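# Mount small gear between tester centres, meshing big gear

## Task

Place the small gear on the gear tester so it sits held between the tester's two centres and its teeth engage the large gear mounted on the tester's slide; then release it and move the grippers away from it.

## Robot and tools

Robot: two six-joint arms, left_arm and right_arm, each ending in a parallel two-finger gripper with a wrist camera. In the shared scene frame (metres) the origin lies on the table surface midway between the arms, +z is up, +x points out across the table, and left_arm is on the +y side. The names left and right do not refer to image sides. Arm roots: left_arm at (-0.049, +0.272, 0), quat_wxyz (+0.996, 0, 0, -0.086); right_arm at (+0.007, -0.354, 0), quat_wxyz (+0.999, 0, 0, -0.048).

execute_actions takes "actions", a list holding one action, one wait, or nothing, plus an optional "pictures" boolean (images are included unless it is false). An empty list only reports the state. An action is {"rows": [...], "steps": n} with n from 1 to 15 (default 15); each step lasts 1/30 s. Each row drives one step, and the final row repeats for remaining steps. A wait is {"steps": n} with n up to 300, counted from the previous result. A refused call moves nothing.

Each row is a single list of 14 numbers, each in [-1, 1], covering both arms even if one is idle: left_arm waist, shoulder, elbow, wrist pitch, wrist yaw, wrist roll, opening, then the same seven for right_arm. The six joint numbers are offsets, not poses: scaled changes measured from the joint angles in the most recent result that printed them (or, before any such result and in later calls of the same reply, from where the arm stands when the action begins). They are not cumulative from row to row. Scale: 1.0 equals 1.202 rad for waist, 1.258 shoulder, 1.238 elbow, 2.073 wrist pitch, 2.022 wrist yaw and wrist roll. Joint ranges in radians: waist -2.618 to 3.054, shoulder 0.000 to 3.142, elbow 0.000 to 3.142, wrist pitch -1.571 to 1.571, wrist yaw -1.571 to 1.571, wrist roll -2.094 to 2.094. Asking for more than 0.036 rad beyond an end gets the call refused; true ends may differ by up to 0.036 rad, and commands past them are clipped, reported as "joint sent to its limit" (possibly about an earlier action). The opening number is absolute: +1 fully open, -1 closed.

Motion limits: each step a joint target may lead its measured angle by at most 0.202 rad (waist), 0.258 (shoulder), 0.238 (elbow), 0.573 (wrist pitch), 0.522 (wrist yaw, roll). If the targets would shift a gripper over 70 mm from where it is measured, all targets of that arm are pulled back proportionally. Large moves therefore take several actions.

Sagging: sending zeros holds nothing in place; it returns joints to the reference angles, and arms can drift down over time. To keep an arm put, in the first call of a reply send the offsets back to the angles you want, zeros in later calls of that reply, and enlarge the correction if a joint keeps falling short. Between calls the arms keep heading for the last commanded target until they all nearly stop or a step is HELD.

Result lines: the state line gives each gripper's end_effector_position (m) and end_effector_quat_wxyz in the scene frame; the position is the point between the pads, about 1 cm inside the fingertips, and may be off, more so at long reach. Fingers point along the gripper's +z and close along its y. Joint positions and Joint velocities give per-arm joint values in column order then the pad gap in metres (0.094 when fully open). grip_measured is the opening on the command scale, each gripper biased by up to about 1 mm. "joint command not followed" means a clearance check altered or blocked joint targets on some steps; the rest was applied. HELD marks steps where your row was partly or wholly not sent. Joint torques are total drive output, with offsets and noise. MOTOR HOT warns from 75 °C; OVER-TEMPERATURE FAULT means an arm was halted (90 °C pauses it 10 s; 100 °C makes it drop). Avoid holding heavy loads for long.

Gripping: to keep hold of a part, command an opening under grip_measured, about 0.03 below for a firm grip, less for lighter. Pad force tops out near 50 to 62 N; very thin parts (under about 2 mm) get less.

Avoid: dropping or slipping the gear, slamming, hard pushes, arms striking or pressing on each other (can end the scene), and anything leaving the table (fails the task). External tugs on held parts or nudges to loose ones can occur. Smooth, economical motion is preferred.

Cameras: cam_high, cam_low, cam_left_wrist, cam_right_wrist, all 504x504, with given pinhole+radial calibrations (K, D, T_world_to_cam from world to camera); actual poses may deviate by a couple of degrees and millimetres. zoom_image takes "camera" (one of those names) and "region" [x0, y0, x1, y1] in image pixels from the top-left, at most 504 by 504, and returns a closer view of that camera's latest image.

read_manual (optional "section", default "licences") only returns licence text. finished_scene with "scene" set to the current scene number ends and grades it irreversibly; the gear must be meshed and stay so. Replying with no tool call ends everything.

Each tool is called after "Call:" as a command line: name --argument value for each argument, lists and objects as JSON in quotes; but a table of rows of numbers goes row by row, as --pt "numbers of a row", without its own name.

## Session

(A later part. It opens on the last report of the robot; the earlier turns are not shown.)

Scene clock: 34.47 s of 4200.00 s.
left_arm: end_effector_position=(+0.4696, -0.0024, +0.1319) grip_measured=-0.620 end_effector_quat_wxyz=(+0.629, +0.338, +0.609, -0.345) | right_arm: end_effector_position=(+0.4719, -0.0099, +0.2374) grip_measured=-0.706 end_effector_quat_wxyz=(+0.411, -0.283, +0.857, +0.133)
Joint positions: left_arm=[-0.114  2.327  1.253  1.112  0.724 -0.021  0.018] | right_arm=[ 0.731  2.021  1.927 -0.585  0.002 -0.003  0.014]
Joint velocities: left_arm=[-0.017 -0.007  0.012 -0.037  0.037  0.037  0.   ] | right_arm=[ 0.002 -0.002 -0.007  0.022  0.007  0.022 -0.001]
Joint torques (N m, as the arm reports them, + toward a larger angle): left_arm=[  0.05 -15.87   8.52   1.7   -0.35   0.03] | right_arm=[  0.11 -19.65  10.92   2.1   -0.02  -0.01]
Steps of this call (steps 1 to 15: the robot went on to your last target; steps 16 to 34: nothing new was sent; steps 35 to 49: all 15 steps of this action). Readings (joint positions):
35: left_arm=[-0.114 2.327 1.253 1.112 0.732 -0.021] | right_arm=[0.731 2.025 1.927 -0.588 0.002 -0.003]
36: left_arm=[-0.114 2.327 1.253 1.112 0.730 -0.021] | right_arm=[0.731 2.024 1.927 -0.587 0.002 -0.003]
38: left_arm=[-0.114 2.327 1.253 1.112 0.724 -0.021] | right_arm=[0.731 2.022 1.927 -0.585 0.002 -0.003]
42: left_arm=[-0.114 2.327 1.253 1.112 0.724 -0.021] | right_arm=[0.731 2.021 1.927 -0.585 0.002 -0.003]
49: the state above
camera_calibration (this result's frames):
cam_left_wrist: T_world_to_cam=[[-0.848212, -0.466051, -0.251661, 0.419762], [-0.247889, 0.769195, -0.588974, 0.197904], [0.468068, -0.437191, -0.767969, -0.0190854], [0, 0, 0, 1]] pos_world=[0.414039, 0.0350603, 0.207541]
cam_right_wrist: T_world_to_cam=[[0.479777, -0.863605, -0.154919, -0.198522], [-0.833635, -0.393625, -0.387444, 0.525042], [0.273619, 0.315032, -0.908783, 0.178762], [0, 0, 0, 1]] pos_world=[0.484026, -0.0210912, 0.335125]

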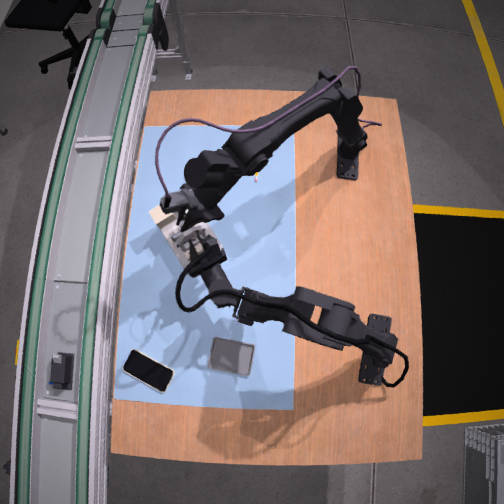

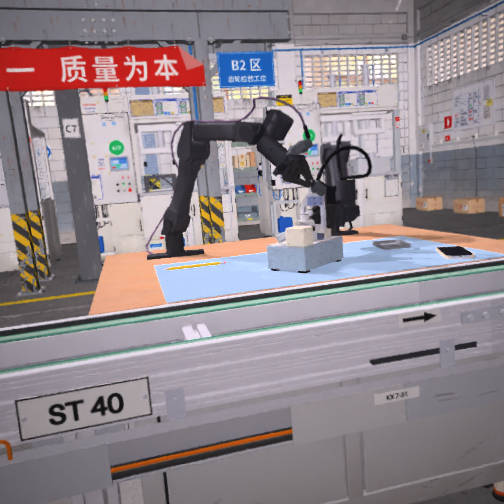

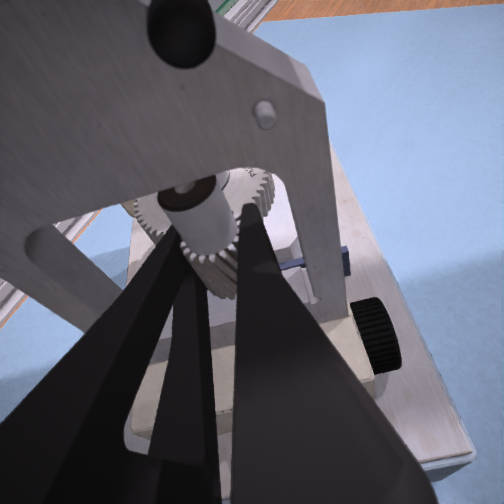

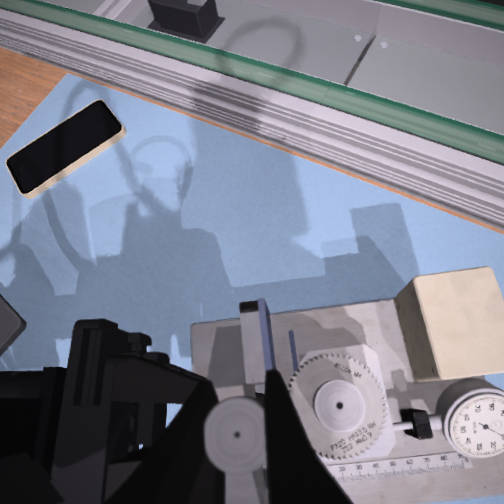

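Call:
execute_actions --actions '[{"rows":[[0,-0.005,0.03,0,-0.025,0,-0.75,0,-0.08,0.055,0.03,0,0,-0.78],[0,0,0.034,-0.003,-0.028,0,-0.75,0,-0.08,0.055,0.03,0,0,-0.78],[0,0.005,0.039,-0.005,-0.03,0,-0.75,0,-0.08,0.055,0.03,0,0,-0.78]]}]'

Call:
zoom_image --camera "cam_low" --region '[285,170,355,240]'

Scene clock: 36.73 s of 4200.00 s.
left_arm: end_effector_position=(+0.4698, -0.0023, +0.1319) grip_measured=-0.620 end_effector_quat_wxyz=(+0.629, +0.338, +0.609, -0.345) | right_arm: end_effector_position=(+0.4719, -0.0099, +0.2374) grip_measured=-0.706 end_effector_quat_wxyz=(+0.411, -0.283, +0.857, +0.133)
Joint positions: left_arm=[-0.114  2.327  1.253  1.112  0.722 -0.021  0.018] | right_arm=[ 0.731  2.021  1.927 -0.585  0.002 -0.003  0.014]
Joint velocities: left_arm=[-0.002  0.012 -0.007  0.037 -0.022  0.066 -0.001] | right_arm=[ 0.002 -0.002  0.012 -0.066 -0.022 -0.007  0.   ]
Joint torques (N m, as the arm reports them, + toward a larger angle): left_arm=[ -0.13 -13.37  10.7    1.42  -0.59  -0.02] | right_arm=[  0.1  -19.42  11.08   2.15  -0.03  -0.01]
Steps of this call (steps 1 to 15: the robot went on to your last target; steps 16 to 53: nothing new was sent; steps 54 to 68: all 15 steps of this action). Readings (joint positions):
54: left_arm=[-0.114 2.327 1.253 1.112 0.723 -0.021] | right_arm=[0.731 2.021 1.927 -0.585 0.002 -0.003]
55: left_arm=[-0.114 2.327 1.253 1.112 0.722 -0.021] | right_arm=[0.731 2.021 1.927 -0.585 0.002 -0.003]
57: left_arm=[-0.114 2.327 1.253 1.112 0.722 -0.021] | right_arm=[0.731 2.021 1.927 -0.585 0.002 -0.003]
61: left_arm=[-0.114 2.327 1.253 1.112 0.722 -0.021] | right_arm=[0.731 2.021 1.927 -0.585 0.002 -0.003]
68: the state above
camera_calibration (this result's frames):
cam_left_wrist: T_world_to_cam=[[-0.847504, -0.467358, -0.251621, 0.419686], [-0.249071, 0.768783, -0.589014, 0.198413], [0.468722, -0.43652, -0.767952, -0.0194319], [0, 0, 0, 1]] pos_world=[0.414213, 0.0351249, 0.207547]
cam_right_wrist: T_world_to_cam=[[0.479777, -0.863605, -0.154919, -0.198522], [-0.833635, -0.393625, -0.387444, 0.525042], [0.273619, 0.315032, -0.908783, 0.178762], [0, 0, 0, 1]] pos_world=[0.484026, -0.0210912, 0.335125]

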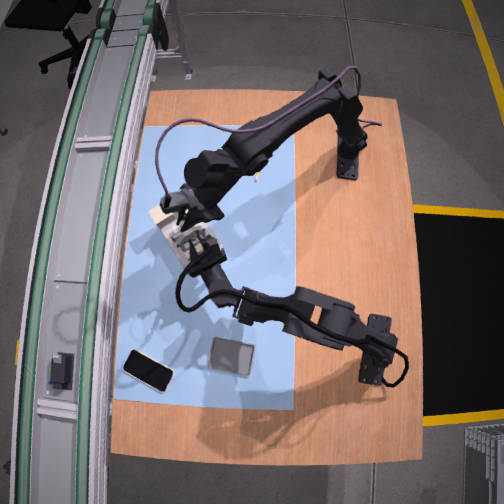

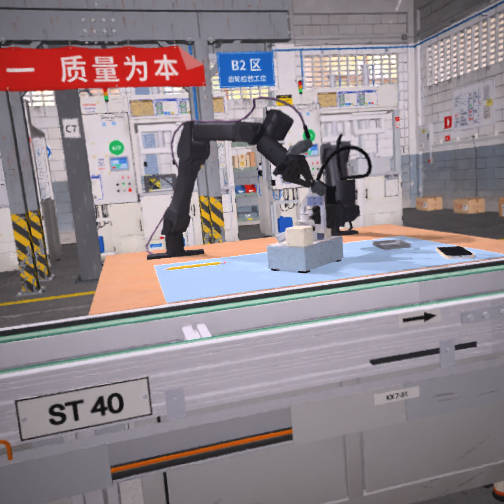

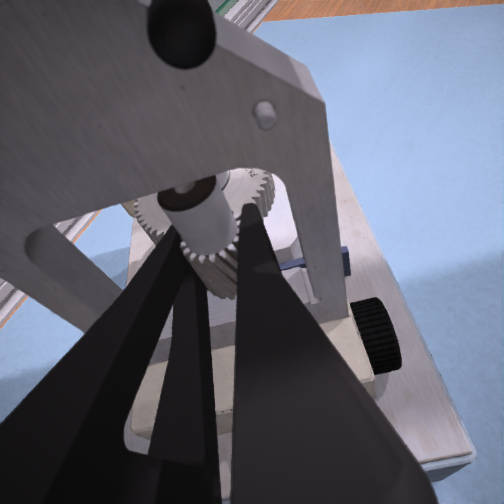

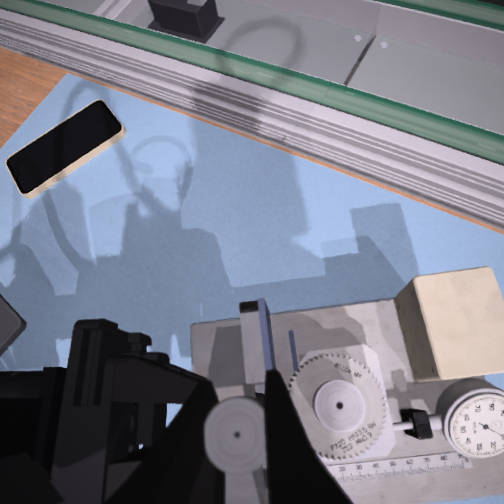

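Region (285, 170, 355, 240) of cam_low's 504x504 image, scaled by 7.200, with more detail than that image has.

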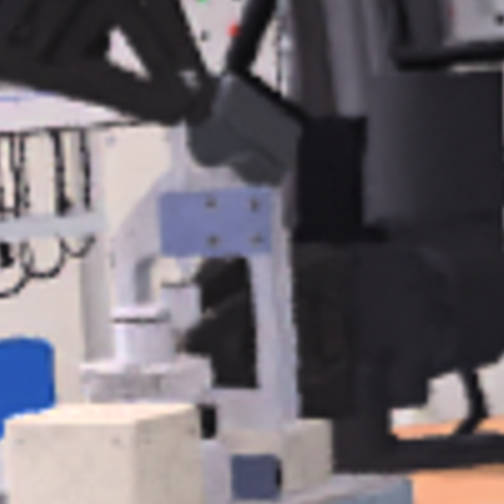

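Call:
execute_actions --actions '[{"rows":[[0.005,-0.015,0.015,0.01,-0.01,0,-0.75,0,-0.08,0.055,0.03,0,0,-0.78],[0.009,-0.02,0.015,0.014,-0.012,0,-0.75,0,-0.08,0.055,0.03,0,0,-0.78],[0.014,-0.02,0.015,0.017,-0.012,0,-0.75,0,-0.08,0.055,0.03,0,0,-0.78]]}]'

Call:
zoom_image --camera "cam_low" --region '[285,170,355,240]'

Scene clock: 38.40 s of 4200.00 s.
left_arm: end_effector_position=(+0.4700, -0.0021, +0.1332) grip_measured=-0.620 end_effector_quat_wxyz=(+0.631, +0.338, +0.607, -0.344) | right_arm: end_effector_position=(+0.4719, -0.0099, +0.2374) grip_measured=-0.706 end_effector_quat_wxyz=(+0.411, -0.283, +0.857, +0.133)
Joint positions: left_arm=[-0.114  2.327  1.253  1.119  0.72  -0.021  0.018] | right_arm=[ 0.731  2.021  1.927 -0.585  0.002 -0.003  0.014]
Joint velocities: left_arm=[-0.002 -0.007  0.002  0.022  0.081  0.022  0.   ] | right_arm=[ 0.007  0.012  0.002  0.066 -0.051 -0.022  0.   ]
Joint torques (N m, as the arm reports them, + toward a larger angle): left_arm=[  1.2  -16.51   8.     1.78  -0.22  -0.01] | right_arm=[  0.11 -19.42  11.09   2.15  -0.02  -0.01]
Steps of this call (steps 1 to 15: the robot went on to your last target; steps 16 to 35: nothing new was sent; steps 36 to 50: all 15 steps of this action). Readings (joint positions):
36: left_arm=[-0.114 2.327 1.253 1.113 0.723 -0.021] | right_arm=[0.731 2.021 1.927 -0.585 0.002 -0.003]
37: left_arm=[-0.114 2.327 1.253 1.113 0.723 -0.021] | right_arm=[0.731 2.021 1.927 -0.585 0.002 -0.003]
39: left_arm=[-0.114 2.327 1.253 1.115 0.723 -0.021] | right_arm=[0.731 2.021 1.927 -0.585 0.002 -0.003]
43: left_arm=[-0.114 2.327 1.253 1.118 0.721 -0.021] | right_arm=[0.731 2.021 1.927 -0.585 0.002 -0.003]
50: the state above
camera_calibration (this result's frames):
cam_left_wrist: T_world_to_cam=[[-0.845038, -0.469454, -0.255976, 0.419729], [-0.246874, 0.767186, -0.592013, 0.198468], [0.474304, -0.437079, -0.764197, -0.0215576], [0, 0, 0, 1]] pos_world=[0.413909, 0.0353592, 0.208462]
cam_right_wrist: T_world_to_cam=[[0.479777, -0.863605, -0.154919, -0.198522], [-0.833635, -0.393625, -0.387444, 0.525042], [0.273619, 0.315032, -0.908783, 0.178762], [0, 0, 0, 1]] pos_world=[0.484026, -0.0210912, 0.335125]

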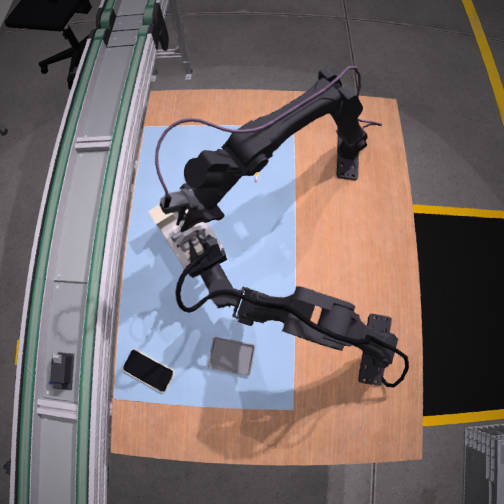

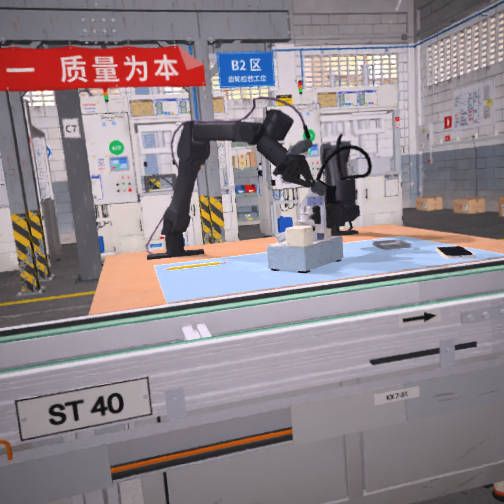

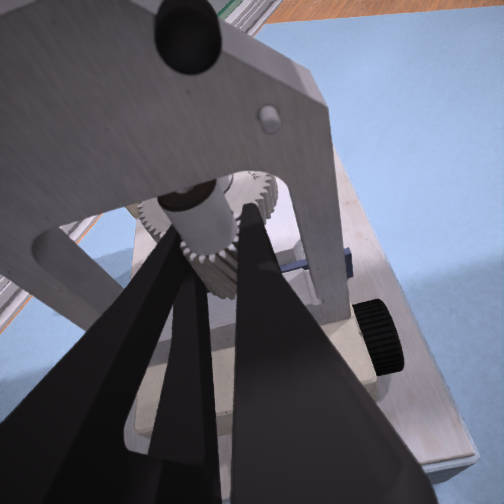

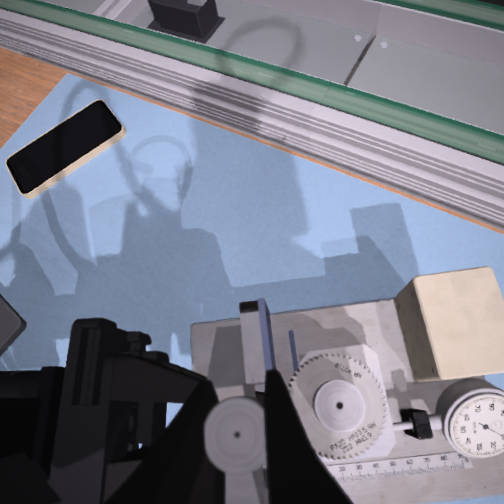

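Region (285, 170, 355, 240) of cam_low's 504x504 image, scaled by 7.200, with more detail than that image has.

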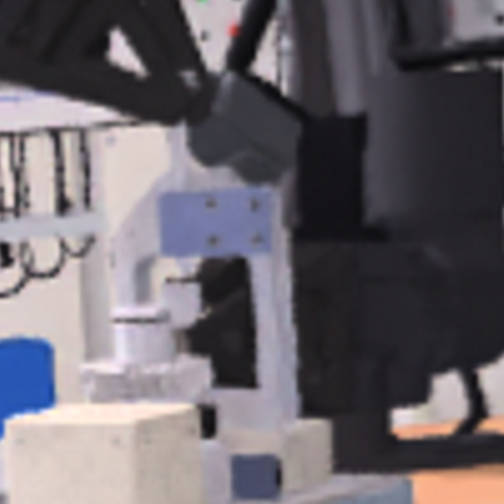

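Call:
execute_actions --actions '[{"rows":[[0,-0.02,0.015,0.01,-0.005,0,-0.75,0,-0.095,0.04,0.03,0,0,-0.78],[0,-0.02,0.015,0.01,-0.005,0,-0.75,0,-0.105,0.03,0.03,0,0,-0.78],[0,-0.02,0.015,0.01,-0.005,0,-0.75,0,-0.105,0.03,0.03,0,0,-0.78],[0,-0.02,0.015,0.01,-0.005,0,-0.75,0,-0.105,0.03,0.03,0,0,-0.78],[0,-0.024,0.015,0.01,-0.005,0,-0.75,0,-0.105,0.03,0.03,0,0,-0.78],[0,-0.027,0.015,0.01,-0.005,0,-0.75,0,-0.105,0.03,0.03,0,0,-0.78],[0,-0.03,0.015,0.01,-0.01,0,-0.75,0,-0.105,0.03,0.03,0,0,-0.78],[0,-0.03,0.015,0.01,-0.01,0,-0.75,0,-0.105,0.03,0.03,0,0,-0.78],[0,-0.03,0.015,0.01,-0.018,0,-0.75,0,-0.105,0.03,0.03,0,0,-0.78]]}]'

Call:
zoom_image --camera "cam_low" --region '[285,170,355,240]'

Scene clock: 40.37 s of 4200.00 s.
left_arm: end_effector_position=(+0.4702, -0.0020, +0.1332) grip_measured=-0.620 end_effector_quat_wxyz=(+0.632, +0.337, +0.608, -0.344) | right_arm: end_effector_position=(+0.4717, -0.0100, +0.2468) grip_measured=-0.706 end_effector_quat_wxyz=(+0.420, -0.281, +0.852, +0.137)
Joint positions: left_arm=[-0.114  2.327  1.253  1.119  0.719 -0.021  0.018] | right_arm=[ 0.731  2.007  1.927 -0.575  0.002 -0.003  0.014]
Joint velocities: left_arm=[ 0.012  0.017  0.002  0.051 -0.037  0.051 -0.   ] | right_arm=[-0.002 -0.002  0.002 -0.095 -0.051 -0.022 -0.   ]
Joint torques (N m, as the arm reports them, + toward a larger angle): left_arm=[ -0.1  -17.89   7.86   1.66  -0.35   0.  ] | right_arm=[  0.1  -20.94   9.25   2.11  -0.03  -0.01]
Steps of this call (steps 1 to 15: the robot went on to your last target; steps 16 to 44: nothing new was sent; steps 45 to 59: all 15 steps of this action). Readings (joint positions):
45: left_arm=[-0.114 2.327 1.253 1.119 0.720 -0.021] | right_arm=[0.731 2.020 1.927 -0.584 0.002 -0.003]
46: left_arm=[-0.114 2.327 1.253 1.119 0.720 -0.021] | right_arm=[0.731 2.019 1.927 -0.584 0.002 -0.003]
48: left_arm=[-0.114 2.327 1.253 1.119 0.720 -0.021] | right_arm=[0.731 2.015 1.927 -0.581 0.002 -0.003]
52: left_arm=[-0.114 2.327 1.253 1.119 0.720 -0.021] | right_arm=[0.731 2.007 1.927 -0.576 0.002 -0.003]
59: the state above
camera_calibration (this result's frames):
cam_left_wrist: T_world_to_cam=[[-0.844504, -0.470432, -0.255941, 0.41967], [-0.247759, 0.766874, -0.592047, 0.198851], [0.474792, -0.436575, -0.764182, -0.0218173], [0, 0, 0, 1]] pos_world=[0.414039, 0.0354081, 0.208467]
cam_right_wrist: T_world_to_cam=[[0.482656, -0.86148, -0.157782, -0.197725], [-0.82631, -0.388218, -0.408043, 0.530128], [0.290267, 0.327321, -0.899225, 0.177374], [0, 0, 0, 1]] pos_world=[0.481997, -0.0225893, 0.344617]

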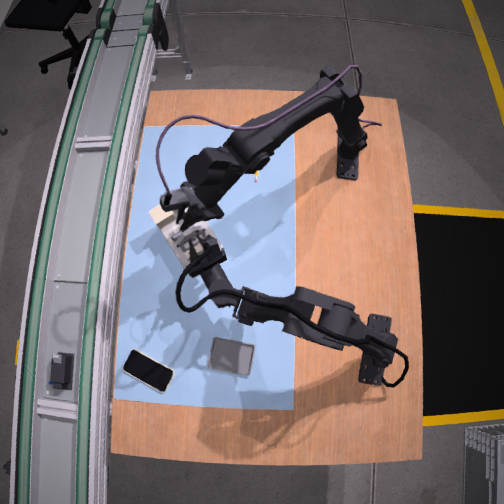

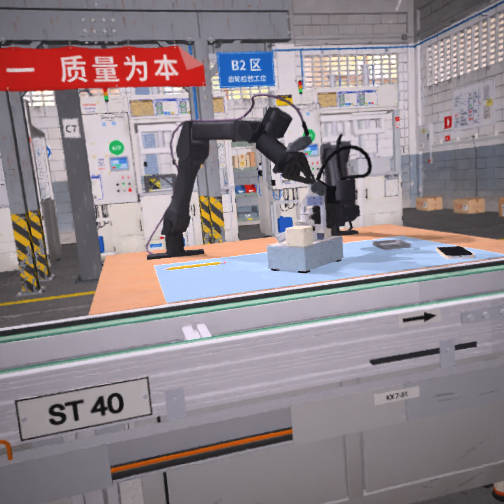

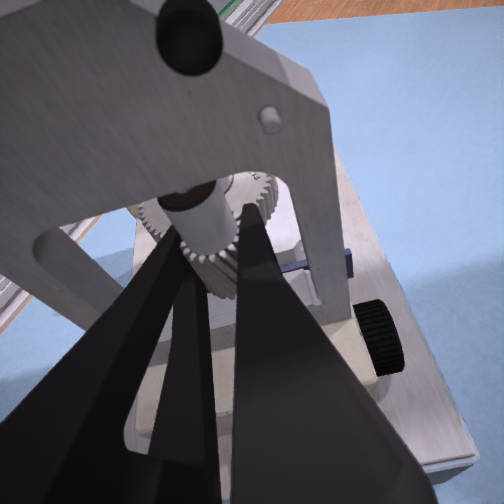

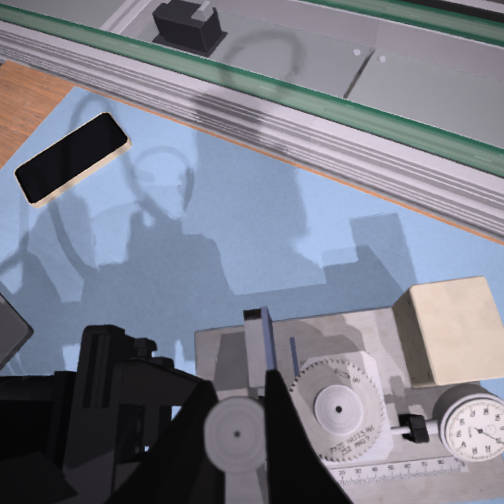

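Region (285, 170, 355, 240) of cam_low's 504x504 image, scaled by 7.200, with more detail than that image has.

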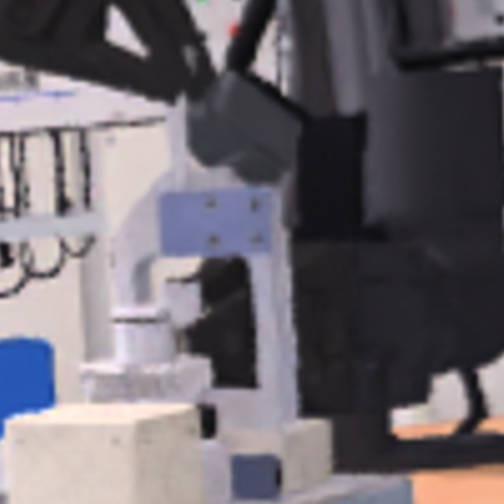

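Call:
execute_actions --actions '[{"rows":[[0,-0.034,0.02,0.012,0,0,-0.75,0,-0.055,0.045,0.01,0,0,-0.78],[0,-0.037,0.02,0.012,0,0,-0.75,0,-0.055,0.045,0.01,0,0,-0.78],[0,-0.037,0.02,0.012,0,0,-0.75,0,-0.055,0.045,0.01,0,0,-0.78],[0,-0.037,0.02,0.012,0,0,-0.75,0,-0.055,0.045,0.01,0,0,-0.78],[0,-0.037,0.02,0.012,-0.005,0,-0.75,0,-0.055,0.045,0.01,0,0,-0.78],[0,-0.037,0.02,0.012,-0.01,0,-0.75,0,-0.055,0.045,0.01,0,0,-0.78],[0,-0.037,0.02,0.012,-0.018,0,-0.75,0,-0.055,0.045,0.01,0,0,-0.78]]}]'

Call:
zoom_image --camera "cam_low" --region '[285,170,355,240]'

Scene clock: 42.33 s of 4200.00 s.
left_arm: end_effector_position=(+0.4732, +0.0003, +0.1421) grip_measured=-0.620 end_effector_quat_wxyz=(+0.641, +0.331, +0.606, -0.336) | right_arm: end_effector_position=(+0.4717, -0.0100, +0.2468) grip_measured=-0.706 end_effector_quat_wxyz=(+0.420, -0.281, +0.852, +0.137)
Joint positions: left_arm=[-0.114  2.311  1.253  1.119  0.697 -0.021  0.018] | right_arm=[ 0.731  2.007  1.927 -0.575  0.002 -0.003  0.014]
Joint velocities: left_arm=[-0.012 -0.017 -0.017  0.007  0.007 -0.051 -0.   ] | right_arm=[-0.002  0.007 -0.002  0.007 -0.037 -0.037 -0.001]
Joint torques (N m, as the arm reports them, + toward a larger angle): left_arm=[  0.05 -17.16   8.58   1.69  -0.15   0.05] | right_arm=[  0.11 -18.13  11.1    1.81  -0.03  -0.01]
Steps of this call (steps 1 to 15: the robot went on to your last target; steps 16 to 44: nothing new was sent; steps 45 to 59: all 15 steps of this action). Readings (joint positions):
45: left_arm=[-0.114 2.325 1.253 1.119 0.720 -0.021] | right_arm=[0.731 2.007 1.927 -0.575 0.002 -0.003]
46: left_arm=[-0.114 2.324 1.253 1.119 0.720 -0.021] | right_arm=[0.731 2.007 1.927 -0.575 0.002 -0.003]
48: left_arm=[-0.114 2.319 1.253 1.119 0.720 -0.021] | right_arm=[0.731 2.007 1.927 -0.575 0.002 -0.003]
52: left_arm=[-0.114 2.311 1.253 1.119 0.710 -0.021] | right_arm=[0.731 2.007 1.927 -0.575 0.002 -0.003]
59: the state above
camera_calibration (this result's frames):
cam_left_wrist: T_world_to_cam=[[-0.830062, -0.490375, -0.265574, 0.420071], [-0.255858, 0.758015, -0.599959, 0.208072], [0.495513, -0.430054, -0.754666, -0.0266825], [0, 0, 0, 1]] pos_world=[0.415143, 0.0367958, 0.216258]
cam_right_wrist: T_world_to_cam=[[0.482656, -0.86148, -0.157782, -0.197725], [-0.82631, -0.388218, -0.408043, 0.530128], [0.290267, 0.327321, -0.899225, 0.177374], [0, 0, 0, 1]] pos_world=[0.481997, -0.0225893, 0.344617]

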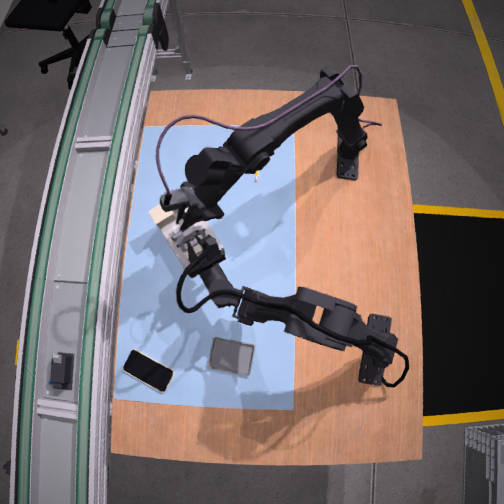

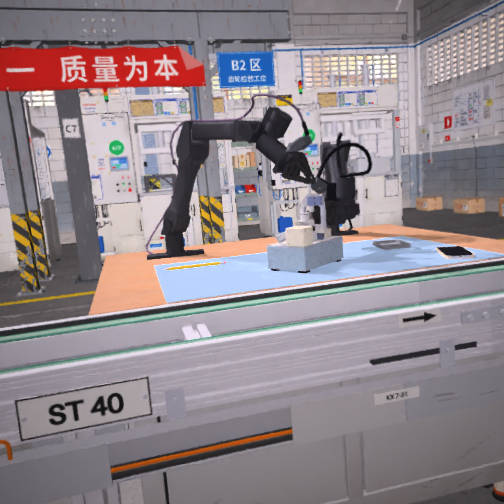

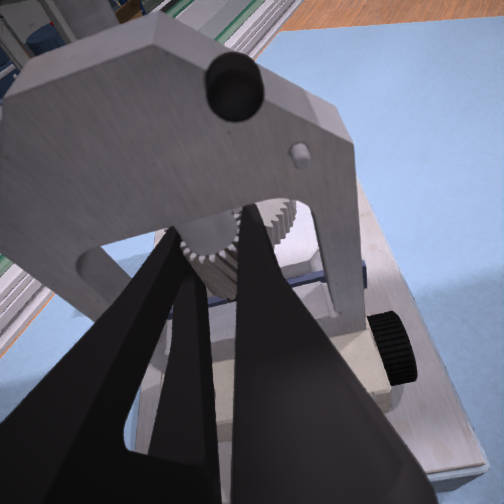

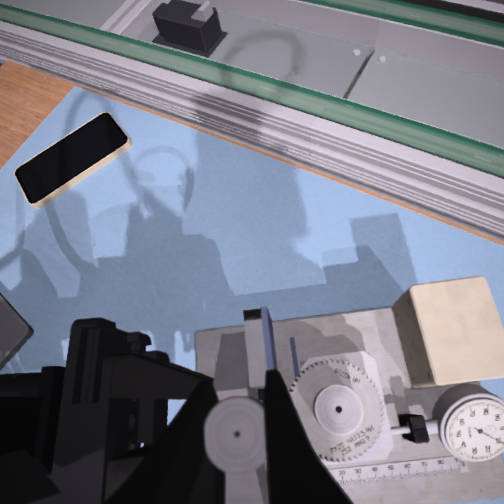

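Region (285, 170, 355, 240) of cam_low's 504x504 image, scaled by 7.200, with more detail than that image has.

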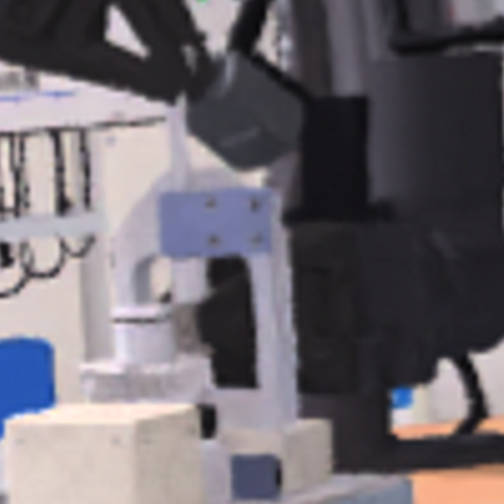

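Call:
execute_actions --actions '[{"rows":[[0,-0.015,0.02,0,0,0,-0.75,0,-0.055,0.045,0.01,0,0,-0.78],[0,-0.005,0.02,-0.008,0,0,-0.75,0,-0.055,0.045,0.01,0,0,-0.78],[0,0,0.024,-0.014,0,0,-0.75,0,-0.055,0.045,0.01,0,0,-0.78],[0,0.003,0.028,-0.017,0,0,-0.75,0,-0.055,0.045,0.01,0,0,-0.78],[0,0.005,0.033,-0.019,0,0,-0.75,0,-0.055,0.045,0.01,0,0,-0.78],[0,0.007,0.038,-0.019,0,0,-0.75,0,-0.055,0.045,0.01,0,0,-0.78]]}]'

Call:
zoom_image --camera "cam_low" --region '[285,170,355,240]'

Scene clock: 44.07 s of 4200.00 s.
left_arm: end_effector_position=(+0.4763, -0.0002, +0.1347) grip_measured=-0.620 end_effector_quat_wxyz=(+0.630, +0.328, +0.618, -0.337) | right_arm: end_effector_position=(+0.4717, -0.0100, +0.2468) grip_measured=-0.706 end_effector_quat_wxyz=(+0.420, -0.281, +0.852, +0.137)
Joint positions: left_arm=[-0.114  2.319  1.266  1.081  0.694 -0.021  0.018] | right_arm=[ 0.731  2.007  1.927 -0.575  0.002 -0.003  0.014]
Joint velocities: left_arm=[ 0.002 -0.002 -0.022 -0.022  0.037  0.051 -0.001] | right_arm=[ 0.002 -0.012 -0.012 -0.022  0.066  0.022 -0.001]
Joint torques (N m, as the arm reports them, + toward a larger angle): left_arm=[ -0.02 -14.05   9.57   1.54   0.04   0.01] | right_arm=[  0.1  -18.14  11.09   1.81  -0.02  -0.01]
Steps of this call (steps 1 to 15: the robot went on to your last target; steps 16 to 37: nothing new was sent; steps 38 to 52: all 15 steps of this action). Readings (joint positions):
38: left_arm=[-0.114 2.311 1.253 1.119 0.694 -0.021] | right_arm=[0.731 2.007 1.927 -0.575 0.002 -0.003]
39: left_arm=[-0.114 2.311 1.253 1.117 0.694 -0.021] | right_arm=[0.731 2.007 1.927 -0.575 0.002 -0.003]
41: left_arm=[-0.114 2.311 1.253 1.108 0.694 -0.021] | right_arm=[0.731 2.007 1.927 -0.575 0.002 -0.003]
45: left_arm=[-0.114 2.317 1.263 1.090 0.694 -0.021] | right_arm=[0.731 2.007 1.927 -0.575 0.002 -0.003]
52: the state above
camera_calibration (this result's frames):
cam_left_wrist: T_world_to_cam=[[-0.836594, -0.490596, -0.243776, 0.420572], [-0.276846, 0.762599, -0.584637, 0.212676], [0.472723, -0.421615, -0.773805, -0.0205471], [0, 0, 0, 1]] pos_world=[0.420439, 0.0354813, 0.210964]
cam_right_wrist: T_world_to_cam=[[0.482656, -0.86148, -0.157782, -0.197725], [-0.82631, -0.388218, -0.408043, 0.530128], [0.290267, 0.327321, -0.899225, 0.177374], [0, 0, 0, 1]] pos_world=[0.481997, -0.0225893, 0.344617]

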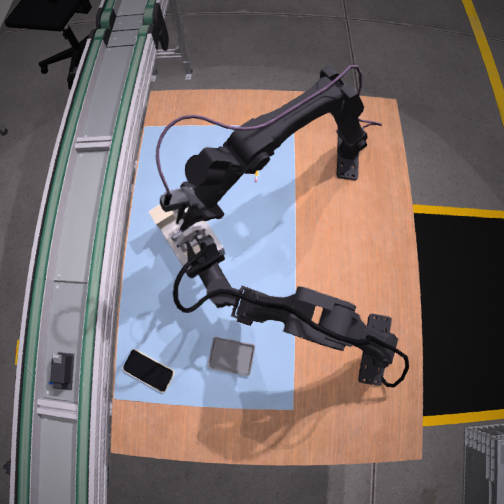

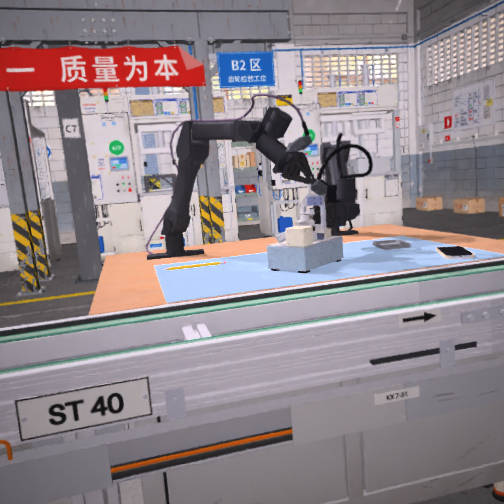

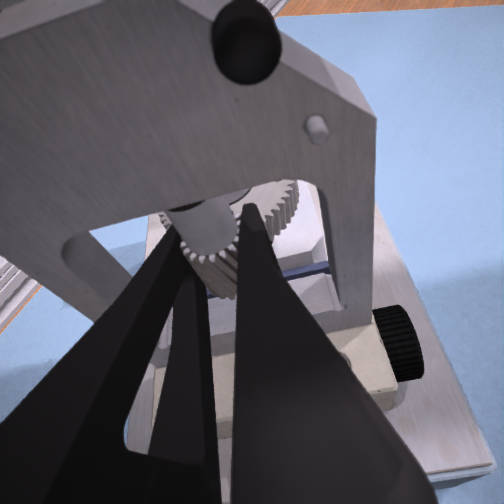

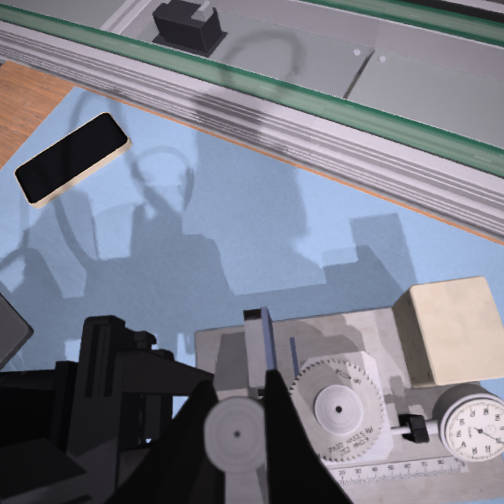

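Region (285, 170, 355, 240) of cam_low's 504x504 image, scaled by 7.200, with more detail than that image has.

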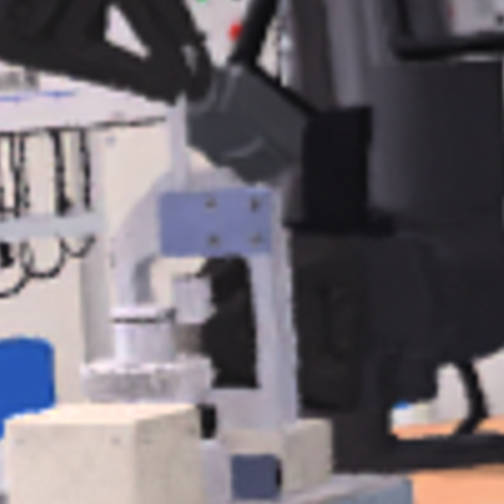

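Call:
execute_actions --actions '[{"rows":[[-0.006,0,0.03,0,-0.003,0,-0.75,0,-0.05,0.045,0.01,0,0,-0.78],[-0.009,0.002,0.034,0,-0.005,0,-0.75,0,-0.045,0.04,0.01,0,0,-0.78],[-0.013,0.004,0.036,-0.003,-0.007,0,-0.75,0,-0.04,0.035,0.01,0,0,-0.78],[-0.013,0.004,0.036,-0.003,-0.007,0,-0.75,0,-0.03,0.03,0.01,0,0,-0.78]]}]'

Call:
zoom_image --camera "cam_low" --region '[285,170,355,240]'

Scene clock: 45.37 s of 4200.00 s.
left_arm: end_effector_position=(+0.4769, -0.0004, +0.1348) grip_measured=-0.620 end_effector_quat_wxyz=(+0.629, +0.328, +0.619, -0.337) | right_arm: end_effector_position=(+0.4719, -0.0098, +0.2390) grip_measured=-0.706 end_effector_quat_wxyz=(+0.412, -0.282, +0.856, +0.134)
Joint positions: left_arm=[-0.114  2.319  1.269  1.075  0.694 -0.021  0.018] | right_arm=[ 0.731  2.018  1.927 -0.583  0.002 -0.003  0.014]
Joint velocities: left_arm=[-0.002  0.002 -0.007  0.022 -0.066 -0.022 -0.   ] | right_arm=[-0.007 -0.007  0.007 -0.081 -0.11   0.022 -0.   ]
Joint torques (N m, as the arm reports them, + toward a larger angle): left_arm=[ -1.05 -13.65  10.16   1.49  -0.14   0.02] | right_arm=[  0.11 -16.5    9.66   1.88  -0.03  -0.01]
Steps of this call (steps 1 to 15: the robot went on to your last target; steps 16 to 24: nothing new was sent; steps 25 to 39: all 15 steps of this action). Readings (joint positions):
25: left_arm=[-0.114 2.319 1.266 1.081 0.694 -0.021] | right_arm=[0.731 2.007 1.927 -0.575 0.002 -0.003]
26: left_arm=[-0.114 2.319 1.266 1.081 0.694 -0.021] | right_arm=[0.731 2.007 1.927 -0.575 0.002 -0.003]
28: left_arm=[-0.114 2.319 1.268 1.078 0.694 -0.021] | right_arm=[0.731 2.009 1.927 -0.576 0.002 -0.003]
32: left_arm=[-0.114 2.319 1.269 1.075 0.694 -0.021] | right_arm=[0.731 2.017 1.927 -0.582 0.002 -0.003]
39: the state above
camera_calibration (this result's frames):
cam_left_wrist: T_world_to_cam=[[-0.837128, -0.490439, -0.242254, 0.421139], [-0.278128, 0.762975, -0.583535, 0.213591], [0.471022, -0.421116, -0.775112, -0.0198202], [0, 0, 0, 1]] pos_world=[0.421288, 0.0352321, 0.211297]
cam_right_wrist: T_world_to_cam=[[0.480301, -0.863219, -0.15545, -0.19838], [-0.83232, -0.392654, -0.391236, 0.525996], [0.276684, 0.317295, -0.907067, 0.178414], [0, 0, 0, 1]] pos_world=[0.483716, -0.0213208, 0.336784]

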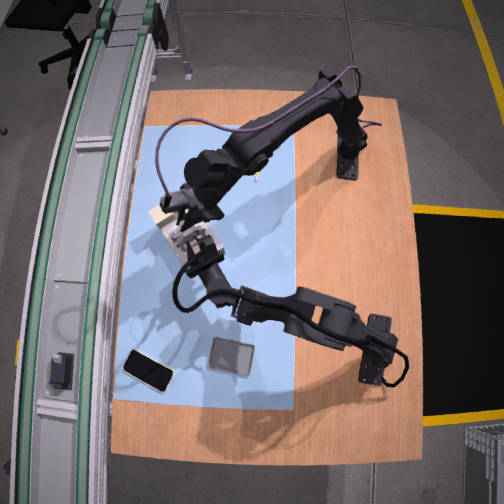

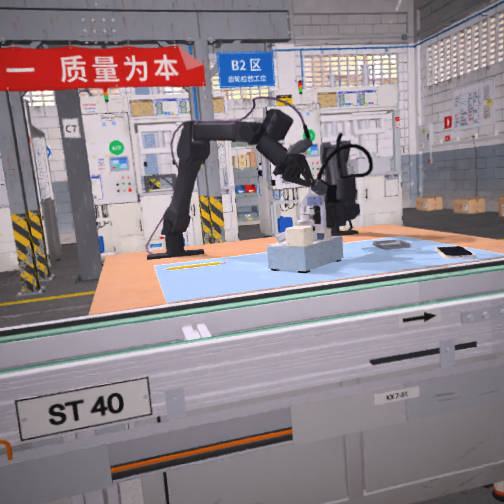

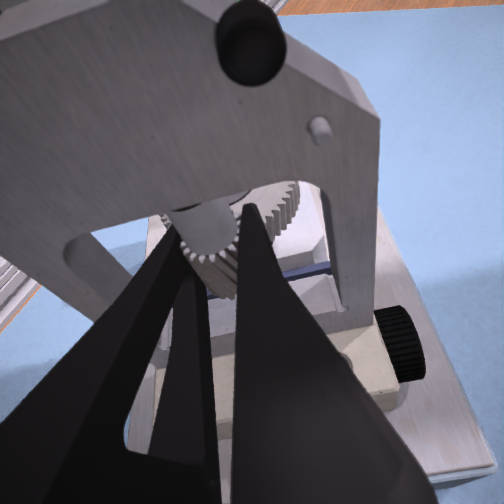

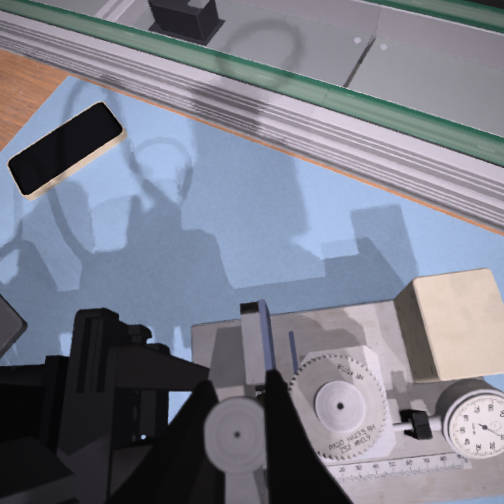

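Region (285, 170, 355, 240) of cam_low's 504x504 image, scaled by 7.200, with more detail than that image has.

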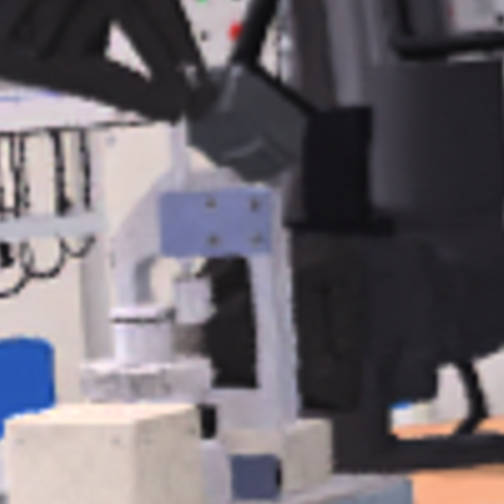

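The gear now touches the big gear, so I'm increasing the push.

Call:
execute_actions --actions '[{"rows":[[-0.016,0.005,0.036,0,-0.005,0,-0.75,0,-0.05,0.04,0.01,0,0,-0.78],[-0.019,0.007,0.037,0,-0.005,0,-0.75,0,-0.05,0.04,0.01,0,0,-0.78],[-0.023,0.008,0.038,0,-0.005,0,-0.75,0,-0.05,0.04,0.01,0,0,-0.78]]}]'

Call:
zoom_image --camera "cam_low" --region '[285,170,355,240]'

Scene clock: 46.63 s of 4200.00 s.
left_arm: end_effector_position=(+0.4763, -0.0020, +0.1349) grip_measured=-0.620 end_effector_quat_wxyz=(+0.629, +0.328, +0.618, -0.338) | right_arm: end_effector_position=(+0.4719, -0.0099, +0.2390) grip_measured=-0.706 end_effector_quat_wxyz=(+0.412, -0.282, +0.856, +0.134)
Joint positions: left_arm=[-0.117  2.319  1.269  1.075  0.692 -0.021  0.018] | right_arm=[ 0.731  2.018  1.927 -0.583  0.002 -0.003  0.014]
Joint velocities: left_arm=[-0.017 -0.002  0.002 -0.022  0.022  0.022 -0.001] | right_arm=[-0.012  0.002 -0.002 -0.022  0.095  0.007 -0.   ]
Joint torques (N m, as the arm reports them, + toward a larger angle): left_arm=[ -1.6  -13.12  10.61   1.52  -0.06   0.02] | right_arm=[  0.1  -17.7   10.6    1.79  -0.02  -0.01]
Steps of this call (steps 1 to 15: the robot went on to your last target; steps 16 to 23: nothing new was sent; steps 24 to 38: all 15 steps of this action). Readings (joint positions):
24: left_arm=[-0.114 2.319 1.269 1.075 0.694 -0.021] | right_arm=[0.731 2.018 1.927 -0.583 0.002 -0.003]
25: left_arm=[-0.114 2.319 1.269 1.075 0.694 -0.021] | right_arm=[0.731 2.018 1.927 -0.583 0.002 -0.003]
27: left_arm=[-0.115 2.319 1.269 1.075 0.693 -0.021] | right_arm=[0.731 2.018 1.927 -0.583 0.002 -0.003]
31: left_arm=[-0.117 2.319 1.269 1.075 0.692 -0.021] | right_arm=[0.731 2.018 1.927 -0.583 0.002 -0.003]
38: the state above
camera_calibration (this result's frames):
cam_left_wrist: T_world_to_cam=[[-0.837879, -0.489172, -0.242219, 0.420156], [-0.276972, 0.763371, -0.583567, 0.214098], [0.470368, -0.421871, -0.775099, -0.0198792], [0, 0, 0, 1]] pos_world=[0.42069, 0.0337064, 0.211302]
cam_right_wrist: T_world_to_cam=[[0.480253, -0.863254, -0.155402, -0.198389], [-0.83244, -0.392743, -0.390892, 0.525887], [0.276406, 0.317089, -0.907223, 0.178538], [0, 0, 0, 1]] pos_world=[0.483698, -0.0213338, 0.336709]

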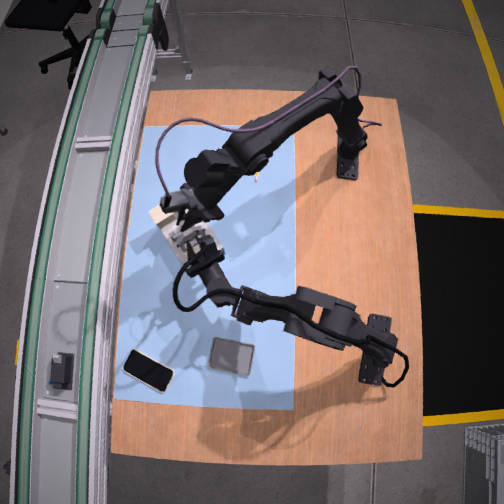

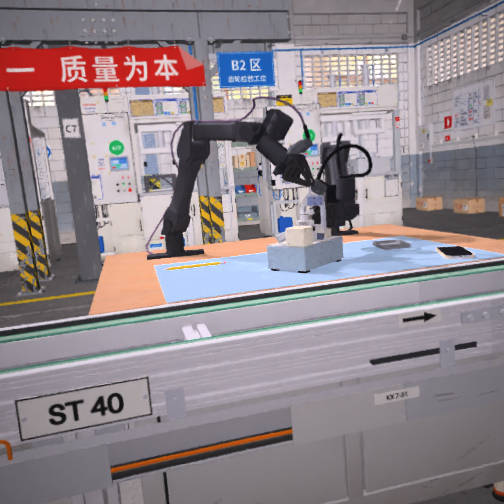

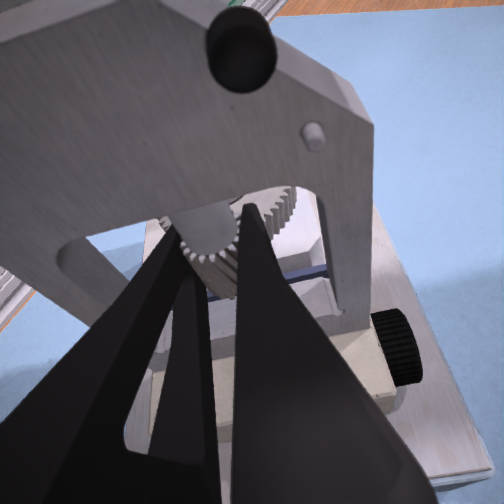

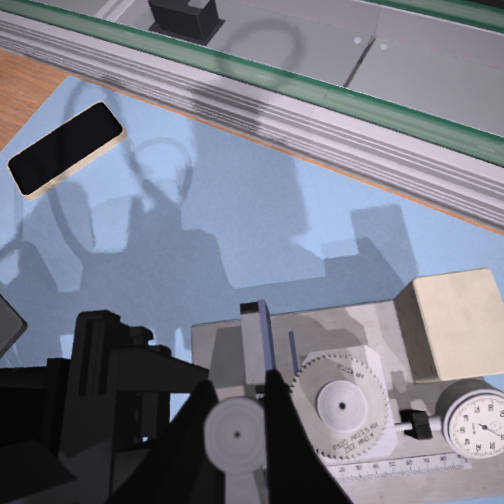

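Region (285, 170, 355, 240) of cam_low's 504x504 image, scaled by 7.200, with more detail than that image has.

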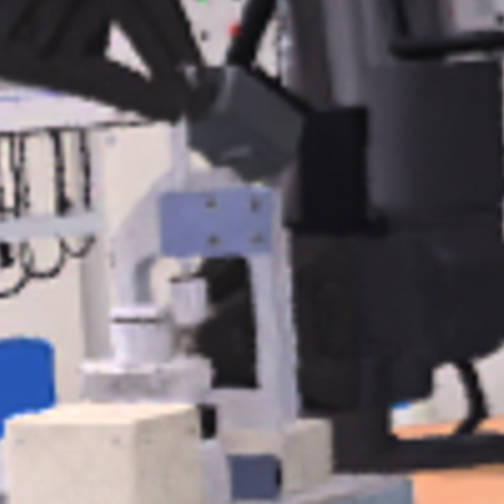

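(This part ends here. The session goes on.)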